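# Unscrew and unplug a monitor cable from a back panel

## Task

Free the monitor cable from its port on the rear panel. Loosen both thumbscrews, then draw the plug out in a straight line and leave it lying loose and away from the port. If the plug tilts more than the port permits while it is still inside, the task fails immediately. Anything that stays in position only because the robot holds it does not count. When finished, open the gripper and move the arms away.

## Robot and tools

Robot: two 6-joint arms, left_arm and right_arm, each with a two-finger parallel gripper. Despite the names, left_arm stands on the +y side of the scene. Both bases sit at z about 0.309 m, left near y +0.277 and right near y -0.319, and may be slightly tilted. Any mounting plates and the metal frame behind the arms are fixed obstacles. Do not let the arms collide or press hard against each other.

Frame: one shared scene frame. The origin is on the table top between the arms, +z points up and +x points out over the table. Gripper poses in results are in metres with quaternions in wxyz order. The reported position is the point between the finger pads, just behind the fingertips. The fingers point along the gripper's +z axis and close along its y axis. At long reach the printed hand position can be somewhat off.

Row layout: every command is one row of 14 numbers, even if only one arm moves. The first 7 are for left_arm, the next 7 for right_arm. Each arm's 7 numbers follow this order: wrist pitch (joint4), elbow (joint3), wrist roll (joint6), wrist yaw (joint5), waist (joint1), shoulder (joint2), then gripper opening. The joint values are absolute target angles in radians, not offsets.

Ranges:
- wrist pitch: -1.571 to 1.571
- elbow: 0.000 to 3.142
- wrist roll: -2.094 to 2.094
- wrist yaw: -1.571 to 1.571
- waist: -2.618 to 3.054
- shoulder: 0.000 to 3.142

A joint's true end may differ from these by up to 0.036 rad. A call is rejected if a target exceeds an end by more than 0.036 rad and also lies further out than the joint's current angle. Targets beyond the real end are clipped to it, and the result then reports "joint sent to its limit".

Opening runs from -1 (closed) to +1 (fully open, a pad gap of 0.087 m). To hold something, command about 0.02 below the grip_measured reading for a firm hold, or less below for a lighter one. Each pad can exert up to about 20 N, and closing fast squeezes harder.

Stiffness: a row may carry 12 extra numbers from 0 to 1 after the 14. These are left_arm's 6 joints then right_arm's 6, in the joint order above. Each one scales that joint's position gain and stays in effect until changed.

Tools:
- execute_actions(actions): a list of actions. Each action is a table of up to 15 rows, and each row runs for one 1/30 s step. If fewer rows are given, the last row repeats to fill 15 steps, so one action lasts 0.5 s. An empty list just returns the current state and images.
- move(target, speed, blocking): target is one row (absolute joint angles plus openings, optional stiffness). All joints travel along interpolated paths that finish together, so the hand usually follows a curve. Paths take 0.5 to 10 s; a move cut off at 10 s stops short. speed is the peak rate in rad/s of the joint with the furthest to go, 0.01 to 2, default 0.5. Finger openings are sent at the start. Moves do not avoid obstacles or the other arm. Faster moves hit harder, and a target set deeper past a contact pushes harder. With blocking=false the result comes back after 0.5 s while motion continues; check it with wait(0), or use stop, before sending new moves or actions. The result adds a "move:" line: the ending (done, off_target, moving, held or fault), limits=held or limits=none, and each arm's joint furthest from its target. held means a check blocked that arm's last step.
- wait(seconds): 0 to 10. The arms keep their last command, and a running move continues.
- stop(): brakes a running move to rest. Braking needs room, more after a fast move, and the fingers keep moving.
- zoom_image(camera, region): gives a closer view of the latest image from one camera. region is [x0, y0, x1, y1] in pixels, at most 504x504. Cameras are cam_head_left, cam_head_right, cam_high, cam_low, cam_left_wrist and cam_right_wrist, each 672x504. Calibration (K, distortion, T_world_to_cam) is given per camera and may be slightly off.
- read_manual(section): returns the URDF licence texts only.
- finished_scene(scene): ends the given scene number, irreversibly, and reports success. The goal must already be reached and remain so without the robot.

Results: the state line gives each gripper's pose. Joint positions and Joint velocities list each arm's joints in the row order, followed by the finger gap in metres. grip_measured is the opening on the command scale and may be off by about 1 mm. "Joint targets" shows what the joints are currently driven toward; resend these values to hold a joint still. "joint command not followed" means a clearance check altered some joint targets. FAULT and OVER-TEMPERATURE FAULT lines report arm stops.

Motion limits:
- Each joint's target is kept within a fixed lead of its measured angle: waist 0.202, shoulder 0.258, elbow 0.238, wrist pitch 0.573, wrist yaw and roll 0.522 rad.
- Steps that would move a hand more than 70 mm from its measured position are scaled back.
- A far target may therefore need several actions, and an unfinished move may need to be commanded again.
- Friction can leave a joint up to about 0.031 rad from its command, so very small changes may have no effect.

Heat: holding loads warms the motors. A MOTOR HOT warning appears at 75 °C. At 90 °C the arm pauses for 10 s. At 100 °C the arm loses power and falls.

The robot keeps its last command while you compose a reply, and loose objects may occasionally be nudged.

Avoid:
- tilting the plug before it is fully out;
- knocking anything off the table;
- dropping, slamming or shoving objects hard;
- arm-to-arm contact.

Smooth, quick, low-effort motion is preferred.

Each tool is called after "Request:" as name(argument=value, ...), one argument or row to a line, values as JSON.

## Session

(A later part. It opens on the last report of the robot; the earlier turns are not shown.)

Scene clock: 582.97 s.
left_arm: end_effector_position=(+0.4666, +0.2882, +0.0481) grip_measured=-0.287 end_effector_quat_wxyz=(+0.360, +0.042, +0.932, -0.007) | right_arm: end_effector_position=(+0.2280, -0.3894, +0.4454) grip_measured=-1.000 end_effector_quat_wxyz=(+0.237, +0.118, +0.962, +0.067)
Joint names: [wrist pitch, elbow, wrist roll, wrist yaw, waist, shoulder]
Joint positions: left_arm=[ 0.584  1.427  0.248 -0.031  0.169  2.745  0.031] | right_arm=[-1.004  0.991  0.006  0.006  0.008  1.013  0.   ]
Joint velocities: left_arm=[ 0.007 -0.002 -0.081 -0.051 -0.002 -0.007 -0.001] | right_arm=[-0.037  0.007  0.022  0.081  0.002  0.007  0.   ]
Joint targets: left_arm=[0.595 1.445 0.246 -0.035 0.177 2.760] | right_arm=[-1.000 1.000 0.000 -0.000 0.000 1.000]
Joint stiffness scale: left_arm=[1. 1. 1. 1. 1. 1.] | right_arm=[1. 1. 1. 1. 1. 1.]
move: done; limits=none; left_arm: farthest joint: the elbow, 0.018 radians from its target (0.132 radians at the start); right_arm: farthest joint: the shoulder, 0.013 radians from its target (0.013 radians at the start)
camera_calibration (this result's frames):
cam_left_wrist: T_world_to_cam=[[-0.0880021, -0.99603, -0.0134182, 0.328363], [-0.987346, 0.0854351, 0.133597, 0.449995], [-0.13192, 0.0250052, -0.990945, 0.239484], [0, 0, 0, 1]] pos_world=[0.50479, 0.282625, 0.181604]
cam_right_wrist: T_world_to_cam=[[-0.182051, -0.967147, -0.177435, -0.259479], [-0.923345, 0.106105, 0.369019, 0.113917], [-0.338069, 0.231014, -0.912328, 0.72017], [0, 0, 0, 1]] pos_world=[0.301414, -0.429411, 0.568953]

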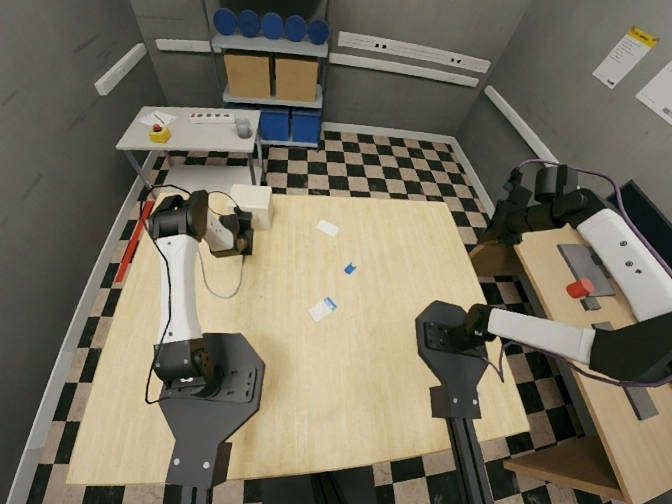

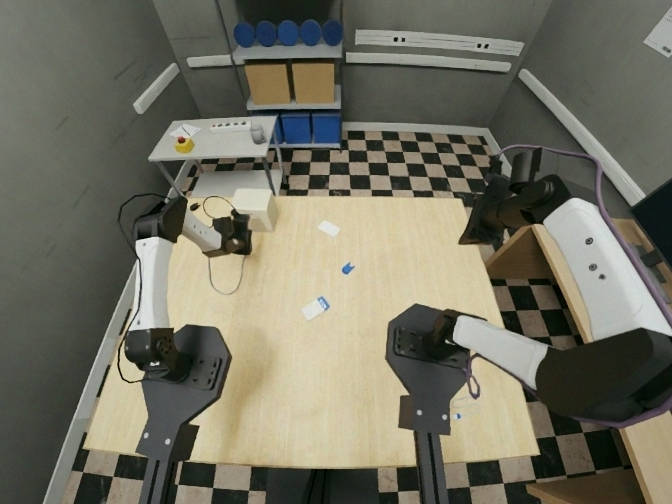

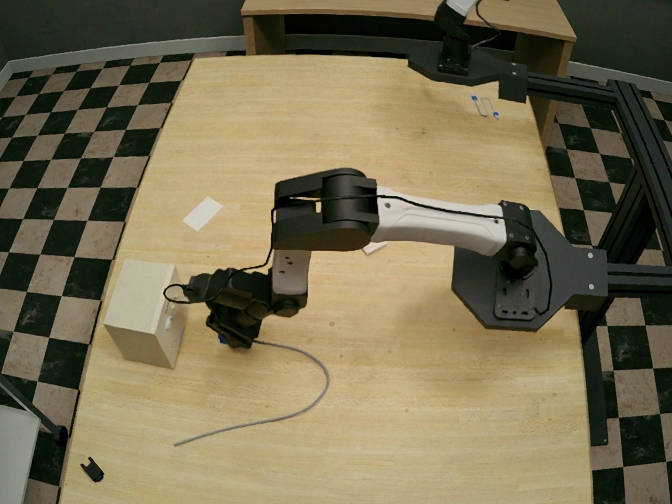

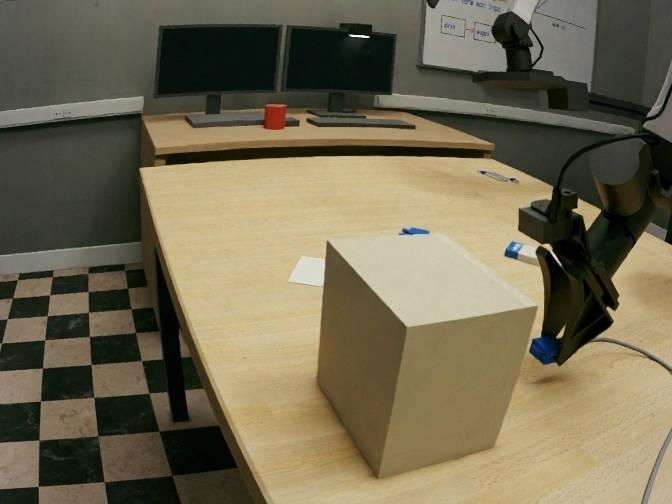

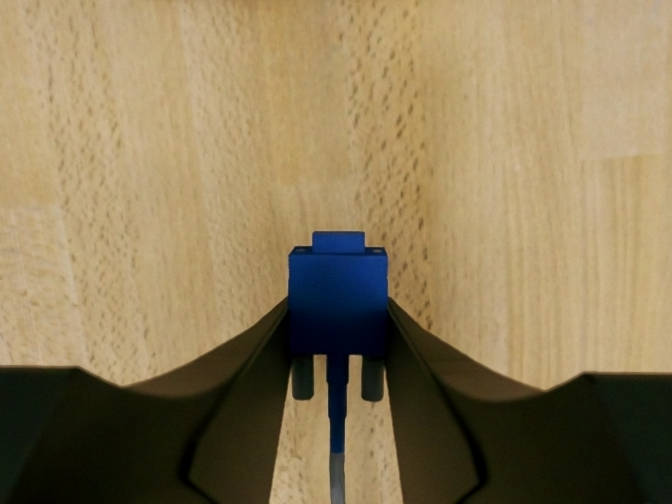

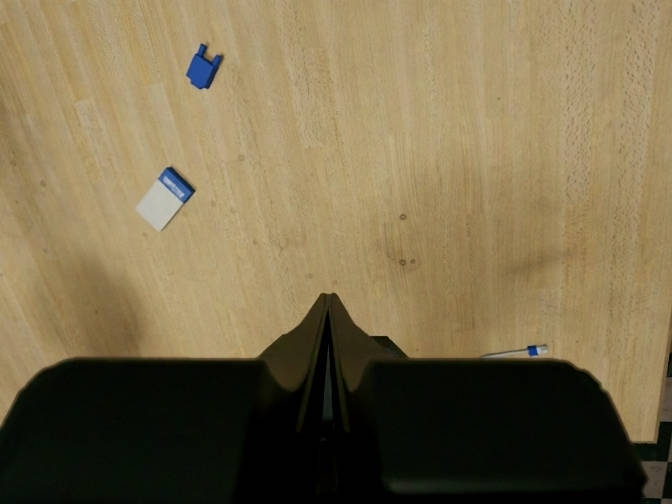

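Request:
move(
  target=[0.635,1.487,0.246,-0.035,0.177,2.83,-0.31,-1,1,0,0,0,1,-1],
  speed=0.07,
)

Request:
zoom_image(
  camera="cam_low",
  region=[480, 280, 640, 420],
)

Scene clock: 584.90 s.
left_arm: end_effector_position=(+0.4689, +0.2854, +0.0312) grip_measured=-0.287 end_effector_quat_wxyz=(+0.367, +0.041, +0.929, -0.006) | right_arm: end_effector_position=(+0.2280, -0.3894, +0.4454) grip_measured=-1.000 end_effector_quat_wxyz=(+0.237, +0.118, +0.962, +0.067)
Joint names: [wrist pitch, elbow, wrist roll, wrist yaw, waist, shoulder]
Joint positions: left_arm=[ 0.625  1.47   0.248 -0.031  0.169  2.813  0.031] | right_arm=[-1.004  0.991  0.006  0.006  0.008  1.013  0.   ]
Joint velocities: left_arm=[-0.037 -0.002  0.066  0.007 -0.007 -0.007 -0.   ] | right_arm=[-0.007 -0.012 -0.022 -0.022 -0.012 -0.012  0.   ]
Joint targets: left_arm=[0.635 1.487 0.246 -0.035 0.177 2.830] | right_arm=[-1.000 1.000 -0.000 0.000 0.000 1.000]
Joint stiffness scale: left_arm=[1. 1. 1. 1. 1. 1.] | right_arm=[1. 1. 1. 1. 1. 1.]
move: done; limits=none; left_arm: farthest joint: the shoulder, 0.017 radians from its target (0.085 radians at the start); right_arm: farthest joint: the shoulder, 0.013 radians from its target (0.013 radians at the start)
camera_calibration (this result's frames):
cam_left_wrist: T_world_to_cam=[[-0.0850264, -0.99625, -0.0160273, 0.324318], [-0.989558, 0.0825546, 0.11815, 0.457119], [-0.116384, 0.0259058, -0.992866, 0.215593], [0, 0, 0, 1]] pos_world=[0.505013, 0.279779, 0.165244]
cam_right_wrist: T_world_to_cam=[[-0.182051, -0.967147, -0.177435, -0.259479], [-0.923345, 0.106105, 0.369019, 0.113917], [-0.338069, 0.231014, -0.912328, 0.72017], [0, 0, 0, 1]] pos_world=[0.301414, -0.429411, 0.568953]

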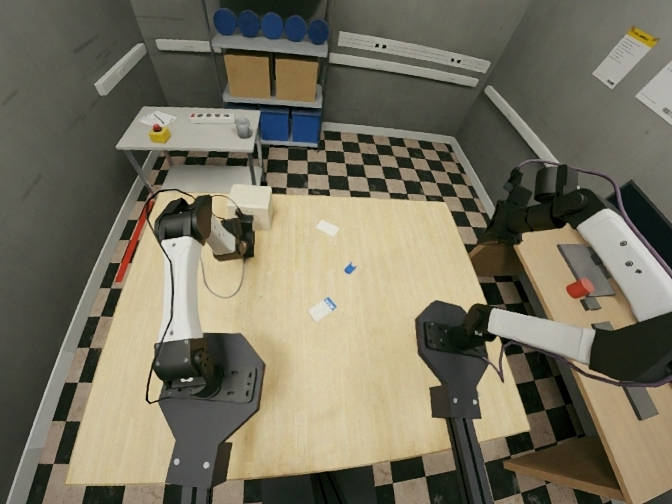

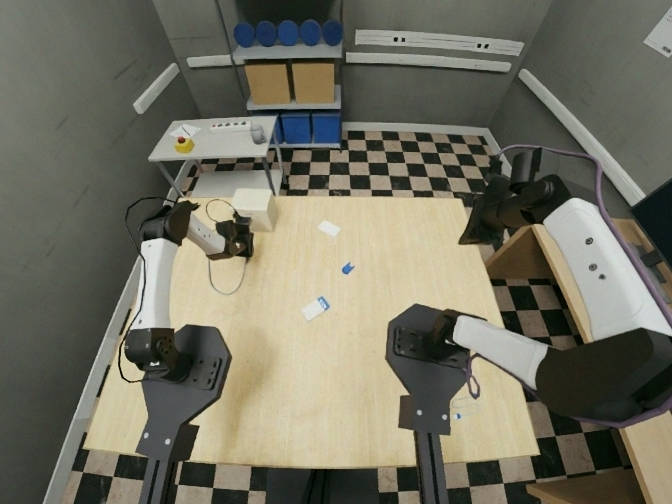

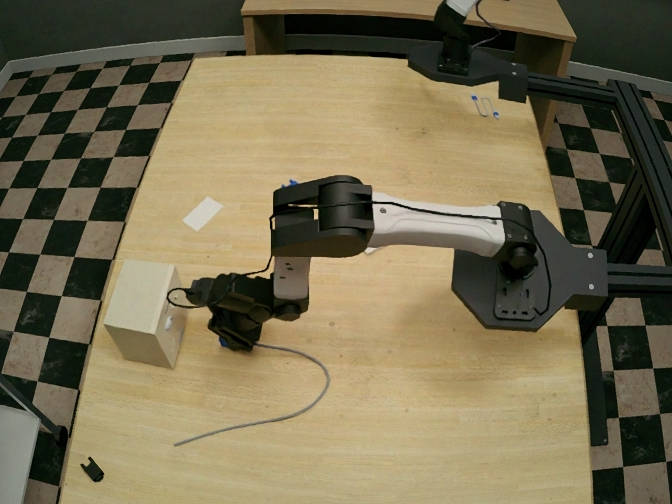

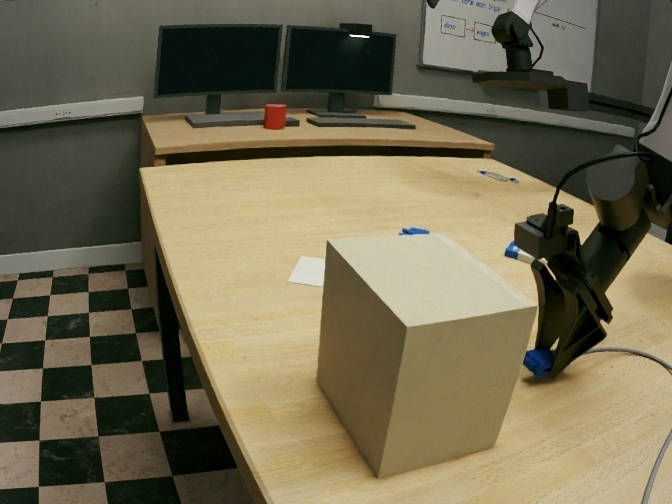

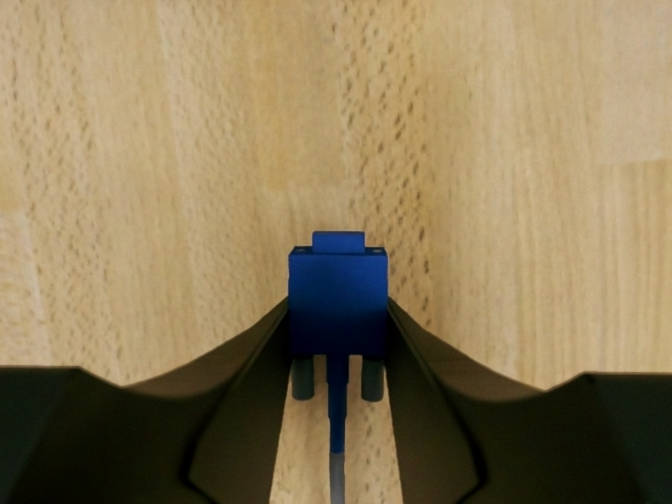

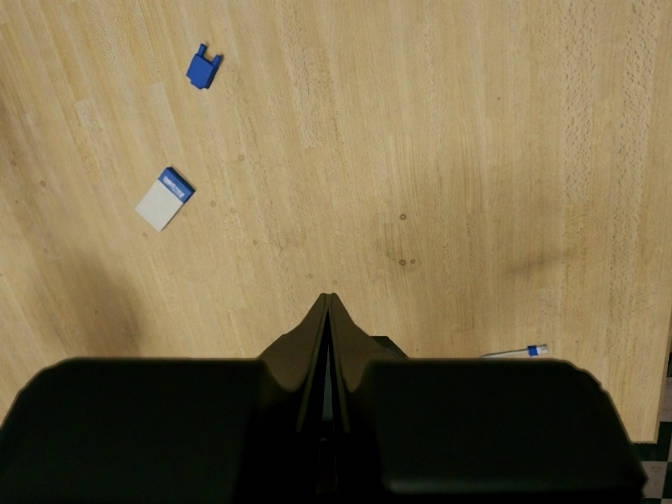

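Region (480, 280, 640, 420) of cam_low's 672x504 image, scaled by 3.150, with more detail than that image has; it fills the top 441 rows of this view, and the rest is white.

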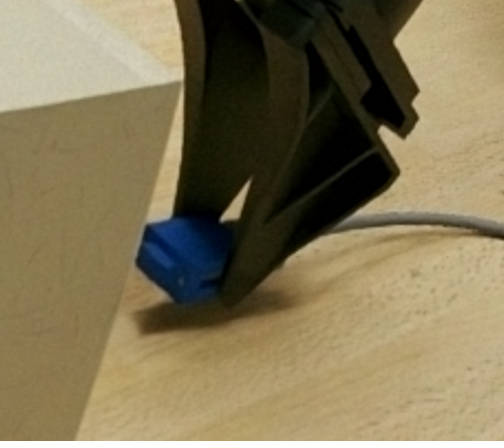

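A few mm more, then release.

Request:
execute_actions(
  actions=[
    [[0.638,1.491,0.246,-0.035,0.177,2.837,-0.31,-1,1,0,0,0,1,-1]],
    [[0.641,1.495,0.246,-0.035,0.177,2.844,-0.31,-1,1,0,0,0,1,-1]],
    [[0.641,1.495,0.246,-0.035,0.177,2.844,-0.2,-1,1,0,0,0,1,-1],[0.641,1.495,0.246,-0.035,0.177,2.844,-0.1,-1,1,0,0,0,1,-1],[0.641,1.495,0.246,-0.035,0.177,2.844,0.1,-1,1,0,0,0,1,-1]],
  ],
)

Request:
move(
  target=[0.45,1.25,0.246,-0.035,0.177,2.4,0.1,-1,1,0,0,0,1,-1],
  speed=0.4,
)

Scene clock: 586.77 s.
left_arm: end_effector_position=(+0.4691, +0.2847, +0.0274) grip_measured=+0.100 end_effector_quat_wxyz=(+0.369, +0.041, +0.929, -0.006) | right_arm: end_effector_position=(+0.2280, -0.3894, +0.4454) grip_measured=-1.000 end_effector_quat_wxyz=(+0.237, +0.118, +0.962, +0.067)
Joint names: [wrist pitch, elbow, wrist roll, wrist yaw, waist, shoulder]
Joint positions: left_arm=[ 0.635  1.479  0.248 -0.031  0.169  2.827  0.048] | right_arm=[-1.004  0.991  0.006  0.006  0.008  1.013  0.   ]
Joint velocities: left_arm=[ 0.022 -0.002  0.037 -0.037  0.012  0.002 -0.001] | right_arm=[-0.022 -0.007 -0.066  0.051 -0.007 -0.007  0.   ]
Joint targets: left_arm=[0.641 1.495 0.246 -0.035 0.177 2.844] | right_arm=[-1.000 1.000 0.000 -0.000 0.000 1.000]
Joint stiffness scale: left_arm=[1. 1. 1. 1. 1. 1.] | right_arm=[1. 1. 1. 1. 1. 1.]
camera_calibration (this result's frames):
cam_left_wrist: T_world_to_cam=[[-0.0843118, -0.9963, -0.0166416, 0.323331], [-0.990048, 0.0818707, 0.114466, 0.458379], [-0.112681, 0.0261269, -0.993288, 0.210088], [0, 0, 0, 1]] pos_world=[0.504751, 0.279118, 0.16159]
cam_right_wrist: T_world_to_cam=[[-0.182051, -0.967147, -0.177435, -0.259479], [-0.923345, 0.106105, 0.369019, 0.113917], [-0.338069, 0.231014, -0.912328, 0.72017], [0, 0, 0, 1]] pos_world=[0.301414, -0.429411, 0.568953]

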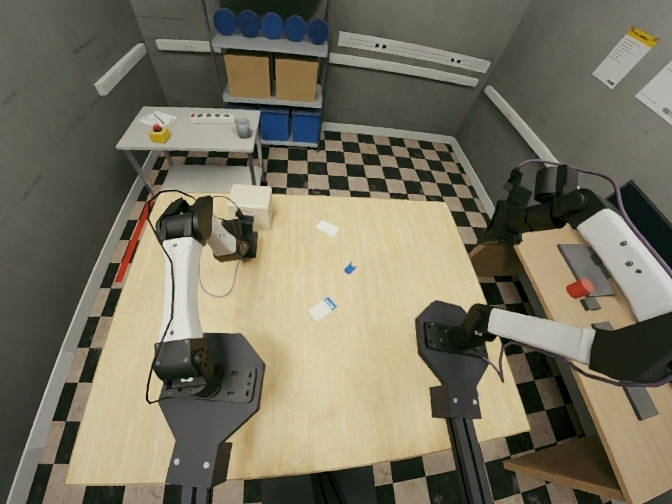

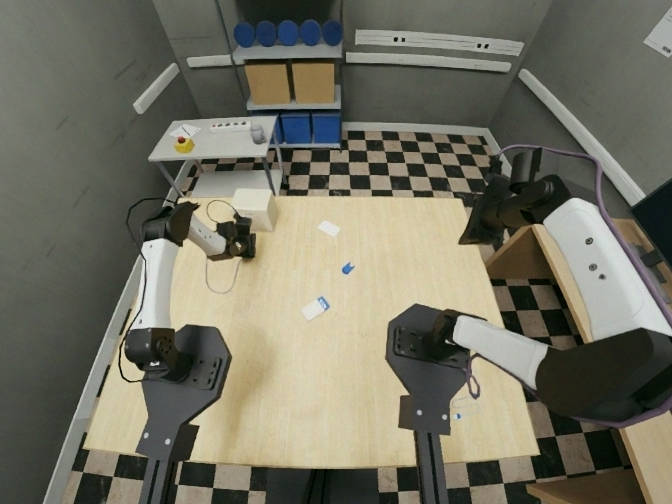

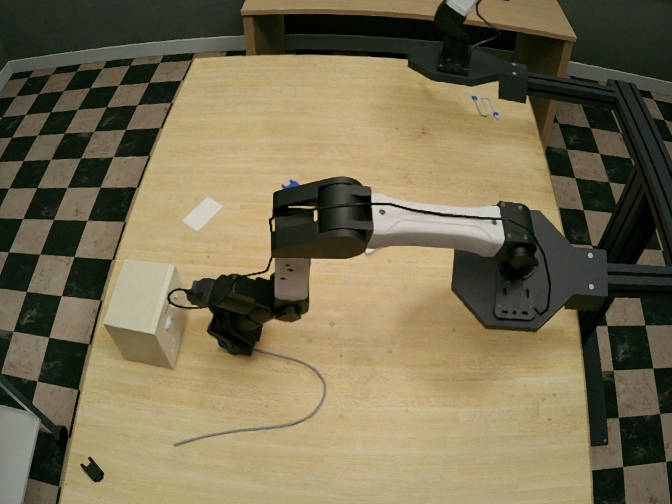

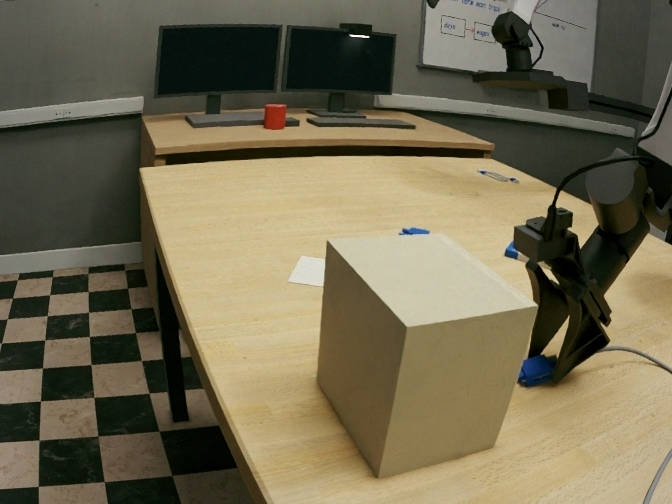

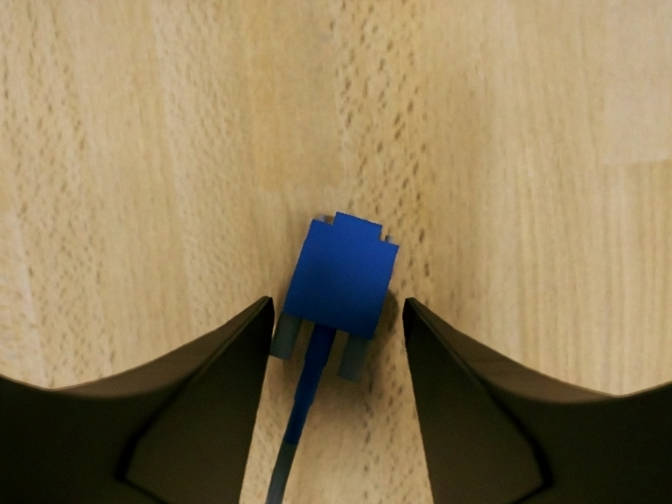

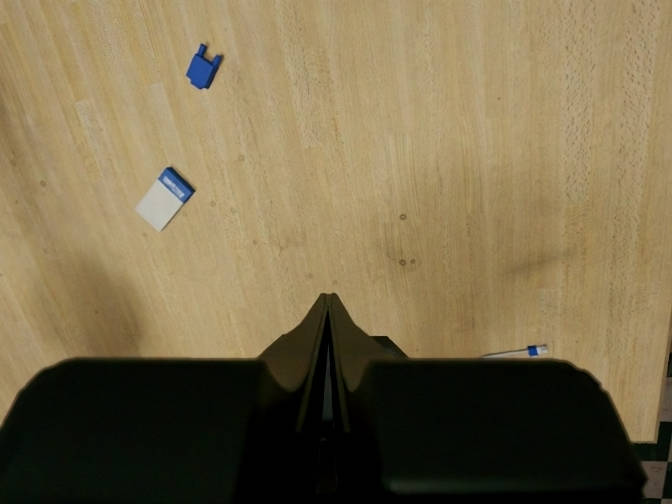

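Scene clock: 588.53 s.
left_arm: end_effector_position=(+0.4825, +0.3089, +0.1594) grip_measured=+0.100 end_effector_quat_wxyz=(+0.393, +0.038, +0.919, -0.001) | right_arm: end_effector_position=(+0.2280, -0.3894, +0.4454) grip_measured=-1.000 end_effector_quat_wxyz=(+0.237, +0.118, +0.962, +0.067)
Joint names: [wrist pitch, elbow, wrist roll, wrist yaw, waist, shoulder]
Joint positions: left_arm=[ 0.47   1.273  0.248 -0.031  0.169  2.403  0.048] | right_arm=[-1.004  0.991  0.006  0.006  0.008  1.013  0.   ]
Joint velocities: left_arm=[-0.037 -0.002 -0.051  0.007  0.002  0.002 -0.001] | right_arm=[-0.066 -0.032 -0.007 -0.11  -0.012  0.007  0.   ]
Joint targets: left_arm=[0.450 1.250 0.246 -0.035 0.177 2.400] | right_arm=[-1.000 1.000 -0.000 -0.000 -0.000 1.000]
Joint stiffness scale: left_arm=[1. 1. 1. 1. 1. 1.] | right_arm=[1. 1. 1. 1. 1. 1.]
move: off_target (left_arm); limits=none; left_arm: farthest joint: the elbow, 0.023 radians from its target (0.229 radians at the start); right_arm: farthest joint: the shoulder, 0.013 radians from its target (0.013 radians at the start)
camera_calibration (this result's frames):
cam_left_wrist: T_world_to_cam=[[-0.0740675, -0.996941, -0.0249583, 0.347329], [-0.995403, 0.0723833, 0.0627123, 0.468321], [-0.0607139, 0.0294885, -0.99772, 0.316689], [0, 0, 0, 1]] pos_world=[0.511122, 0.303029, 0.295266]
cam_right_wrist: T_world_to_cam=[[-0.182051, -0.967147, -0.177435, -0.259479], [-0.923345, 0.106105, 0.369019, 0.113917], [-0.338069, 0.231014, -0.912328, 0.72017], [0, 0, 0, 1]] pos_world=[0.301414, -0.429411, 0.568953]

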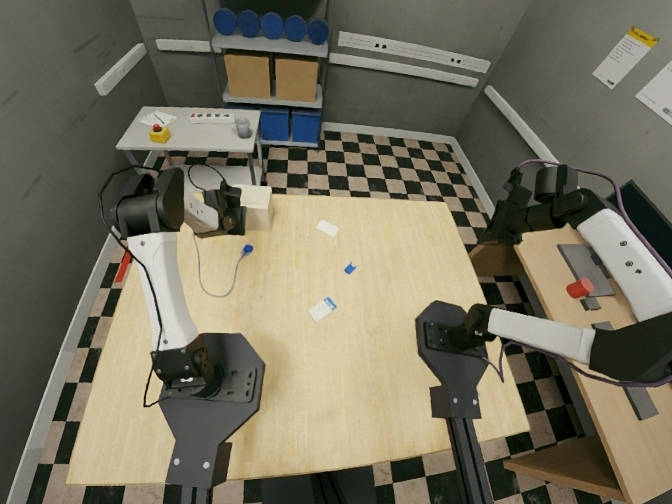

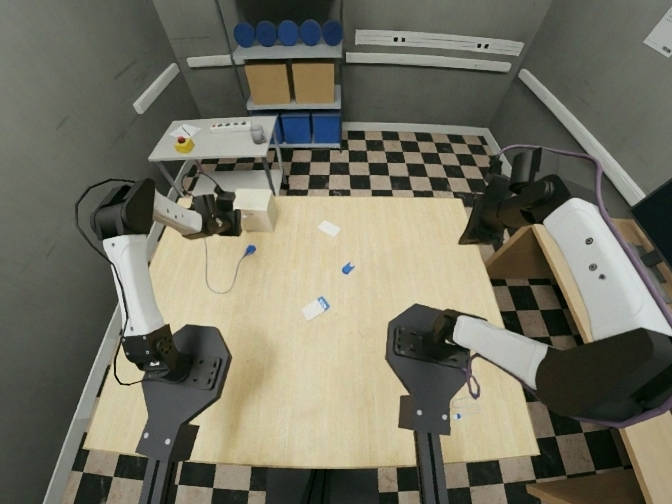

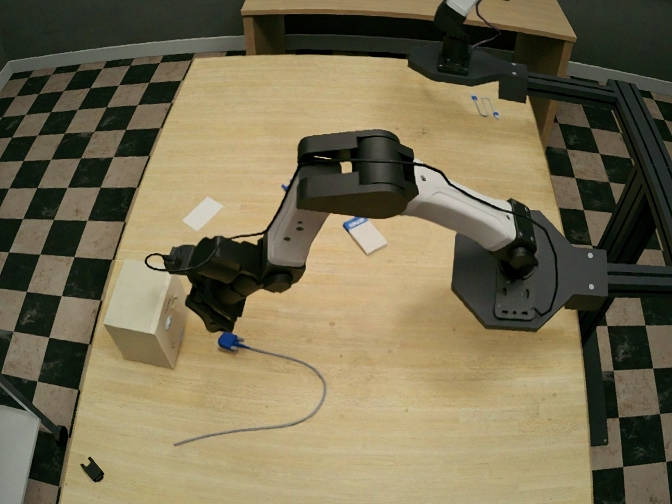

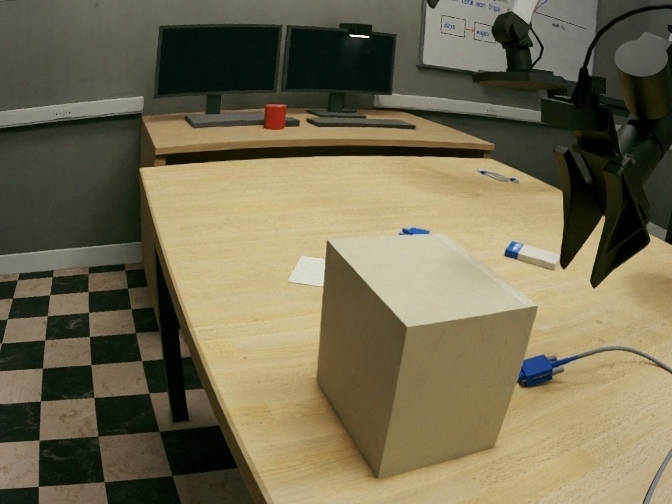

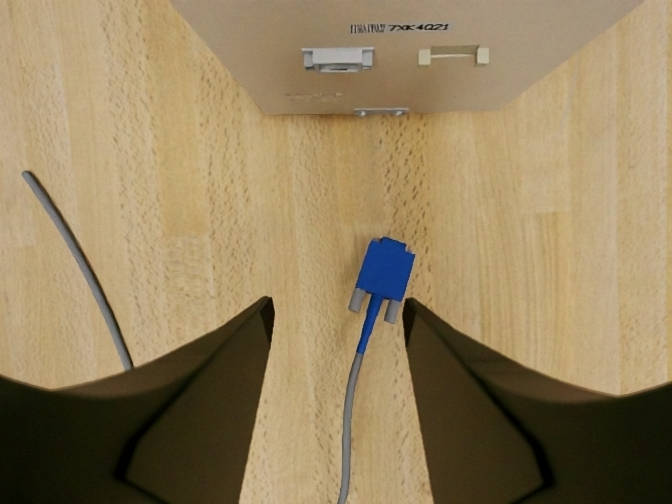

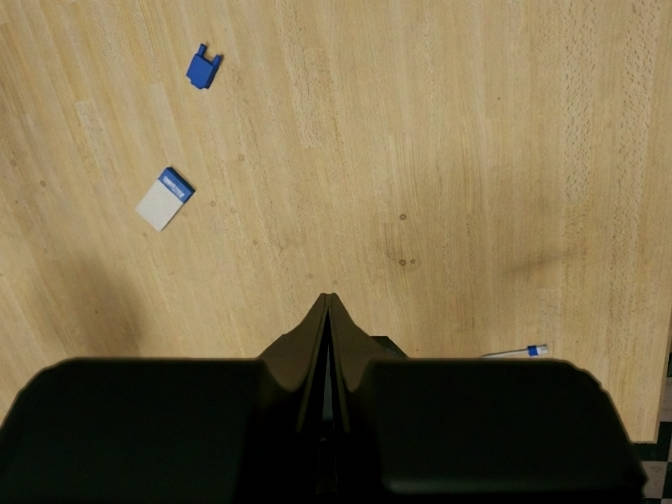

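Request:
move(
  target=[0.2,1.0,0.246,-0.035,0.177,1.9,0.1,-1,1,0,0,0,1,-1],
  speed=0.6,
)

Request:
finished_scene(
  scene=1,
)

Scene clock: 590.30 s.
left_arm: end_effector_position=(+0.4289, +0.3260, +0.2812) grip_measured=+0.100 end_effector_quat_wxyz=(+0.393, +0.038, +0.919, -0.001) | right_arm: end_effector_position=(+0.2280, -0.3894, +0.4454) grip_measured=-1.000 end_effector_quat_wxyz=(+0.237, +0.118, +0.962, +0.067)
Joint names: [wrist pitch, elbow, wrist roll, wrist yaw, waist, shoulder]
Joint positions: left_arm=[ 0.219  1.024  0.248 -0.031  0.169  1.903  0.048] | right_arm=[-1.004  0.991  0.006  0.006  0.008  1.013  0.   ]
Joint velocities: left_arm=[ 0.037 -0.007 -0.051 -0.022 -0.002 -0.012 -0.   ] | right_arm=[-0.022  0.002 -0.022 -0.037 -0.002 -0.002  0.   ]
Joint targets: left_arm=[0.200 1.000 0.246 -0.035 0.177 1.900] | right_arm=[-1.000 1.000 0.000 -0.000 0.000 1.000]
Joint stiffness scale: left_arm=[1. 1. 1. 1. 1. 1.] | right_arm=[1. 1. 1. 1. 1. 1.]
move: off_target (left_arm); limits=none; left_arm: farthest joint: the elbow, 0.024 radians from its target (0.273 radians at the start); right_arm: farthest joint: the shoulder, 0.013 radians from its target (0.013 radians at the start)
camera_calibration (this result's frames):
cam_left_wrist: T_world_to_cam=[[-0.0740675, -0.996941, -0.0249583, 0.3634], [-0.995403, 0.0723833, 0.0627123, 0.406052], [-0.0607139, 0.0294885, -0.99772, 0.434466], [0, 0, 0, 1]] pos_world=[0.45748, 0.320085, 0.417081]
cam_right_wrist: T_world_to_cam=[[-0.182051, -0.967147, -0.177435, -0.259479], [-0.923345, 0.106105, 0.369019, 0.113917], [-0.338069, 0.231014, -0.912328, 0.72017], [0, 0, 0, 1]] pos_world=[0.301414, -0.429411, 0.568953]

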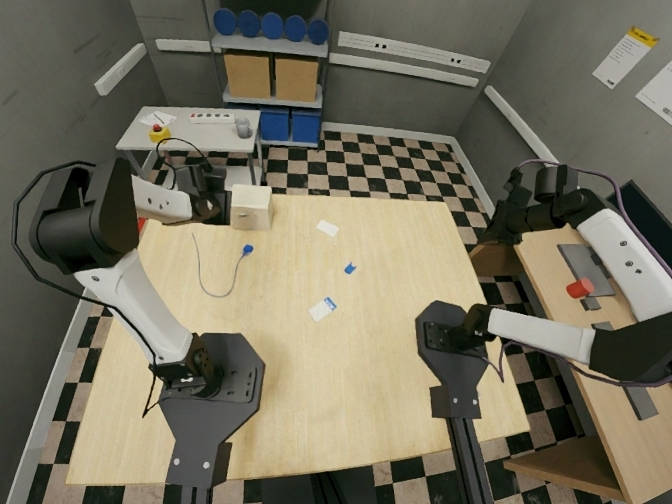

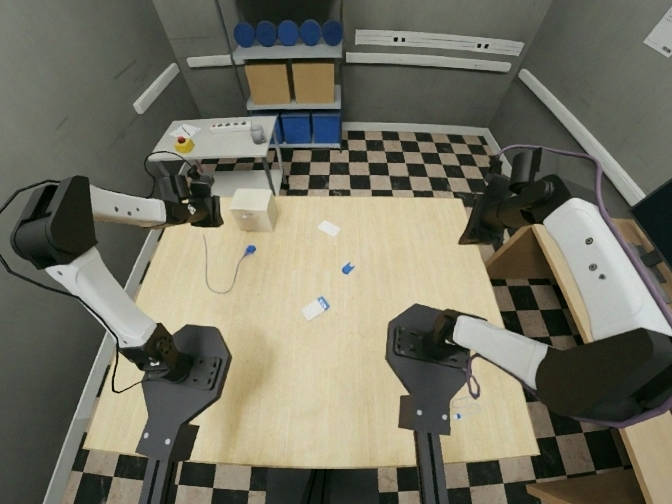

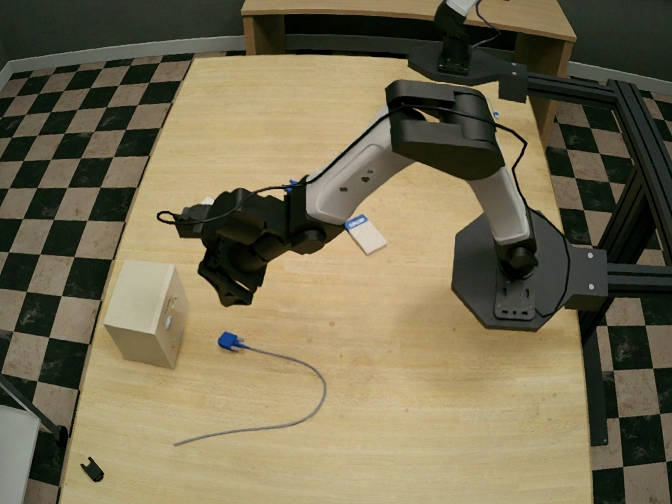

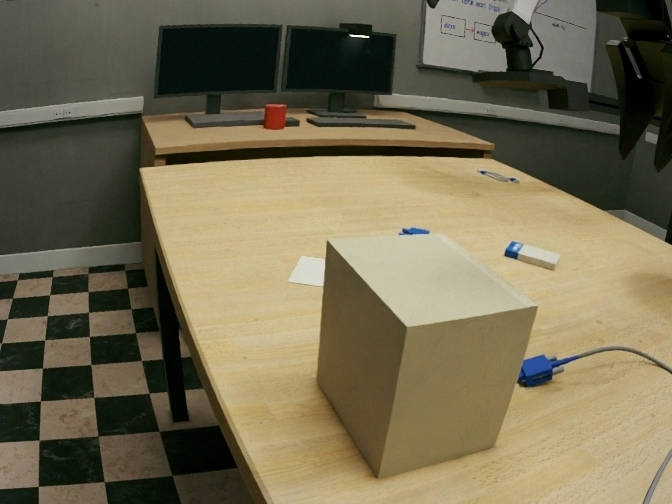

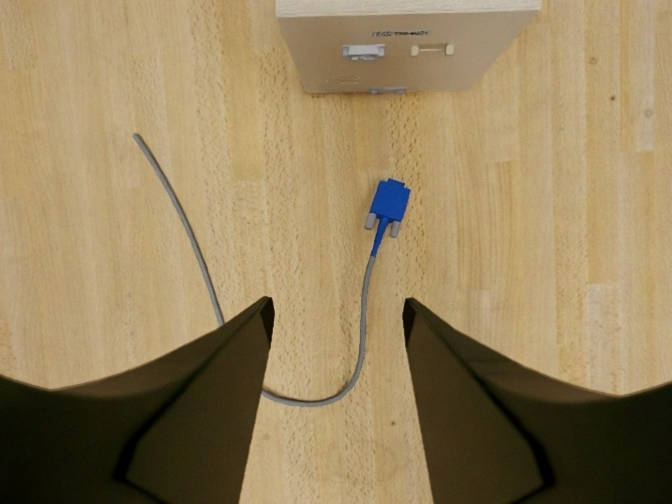

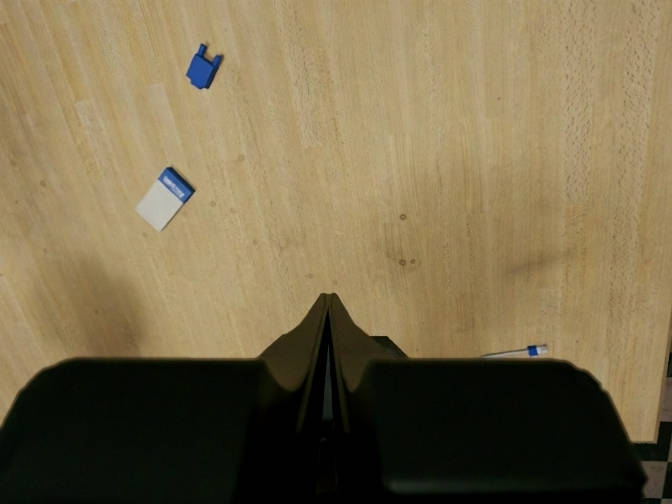

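The scene is finished: the task was done.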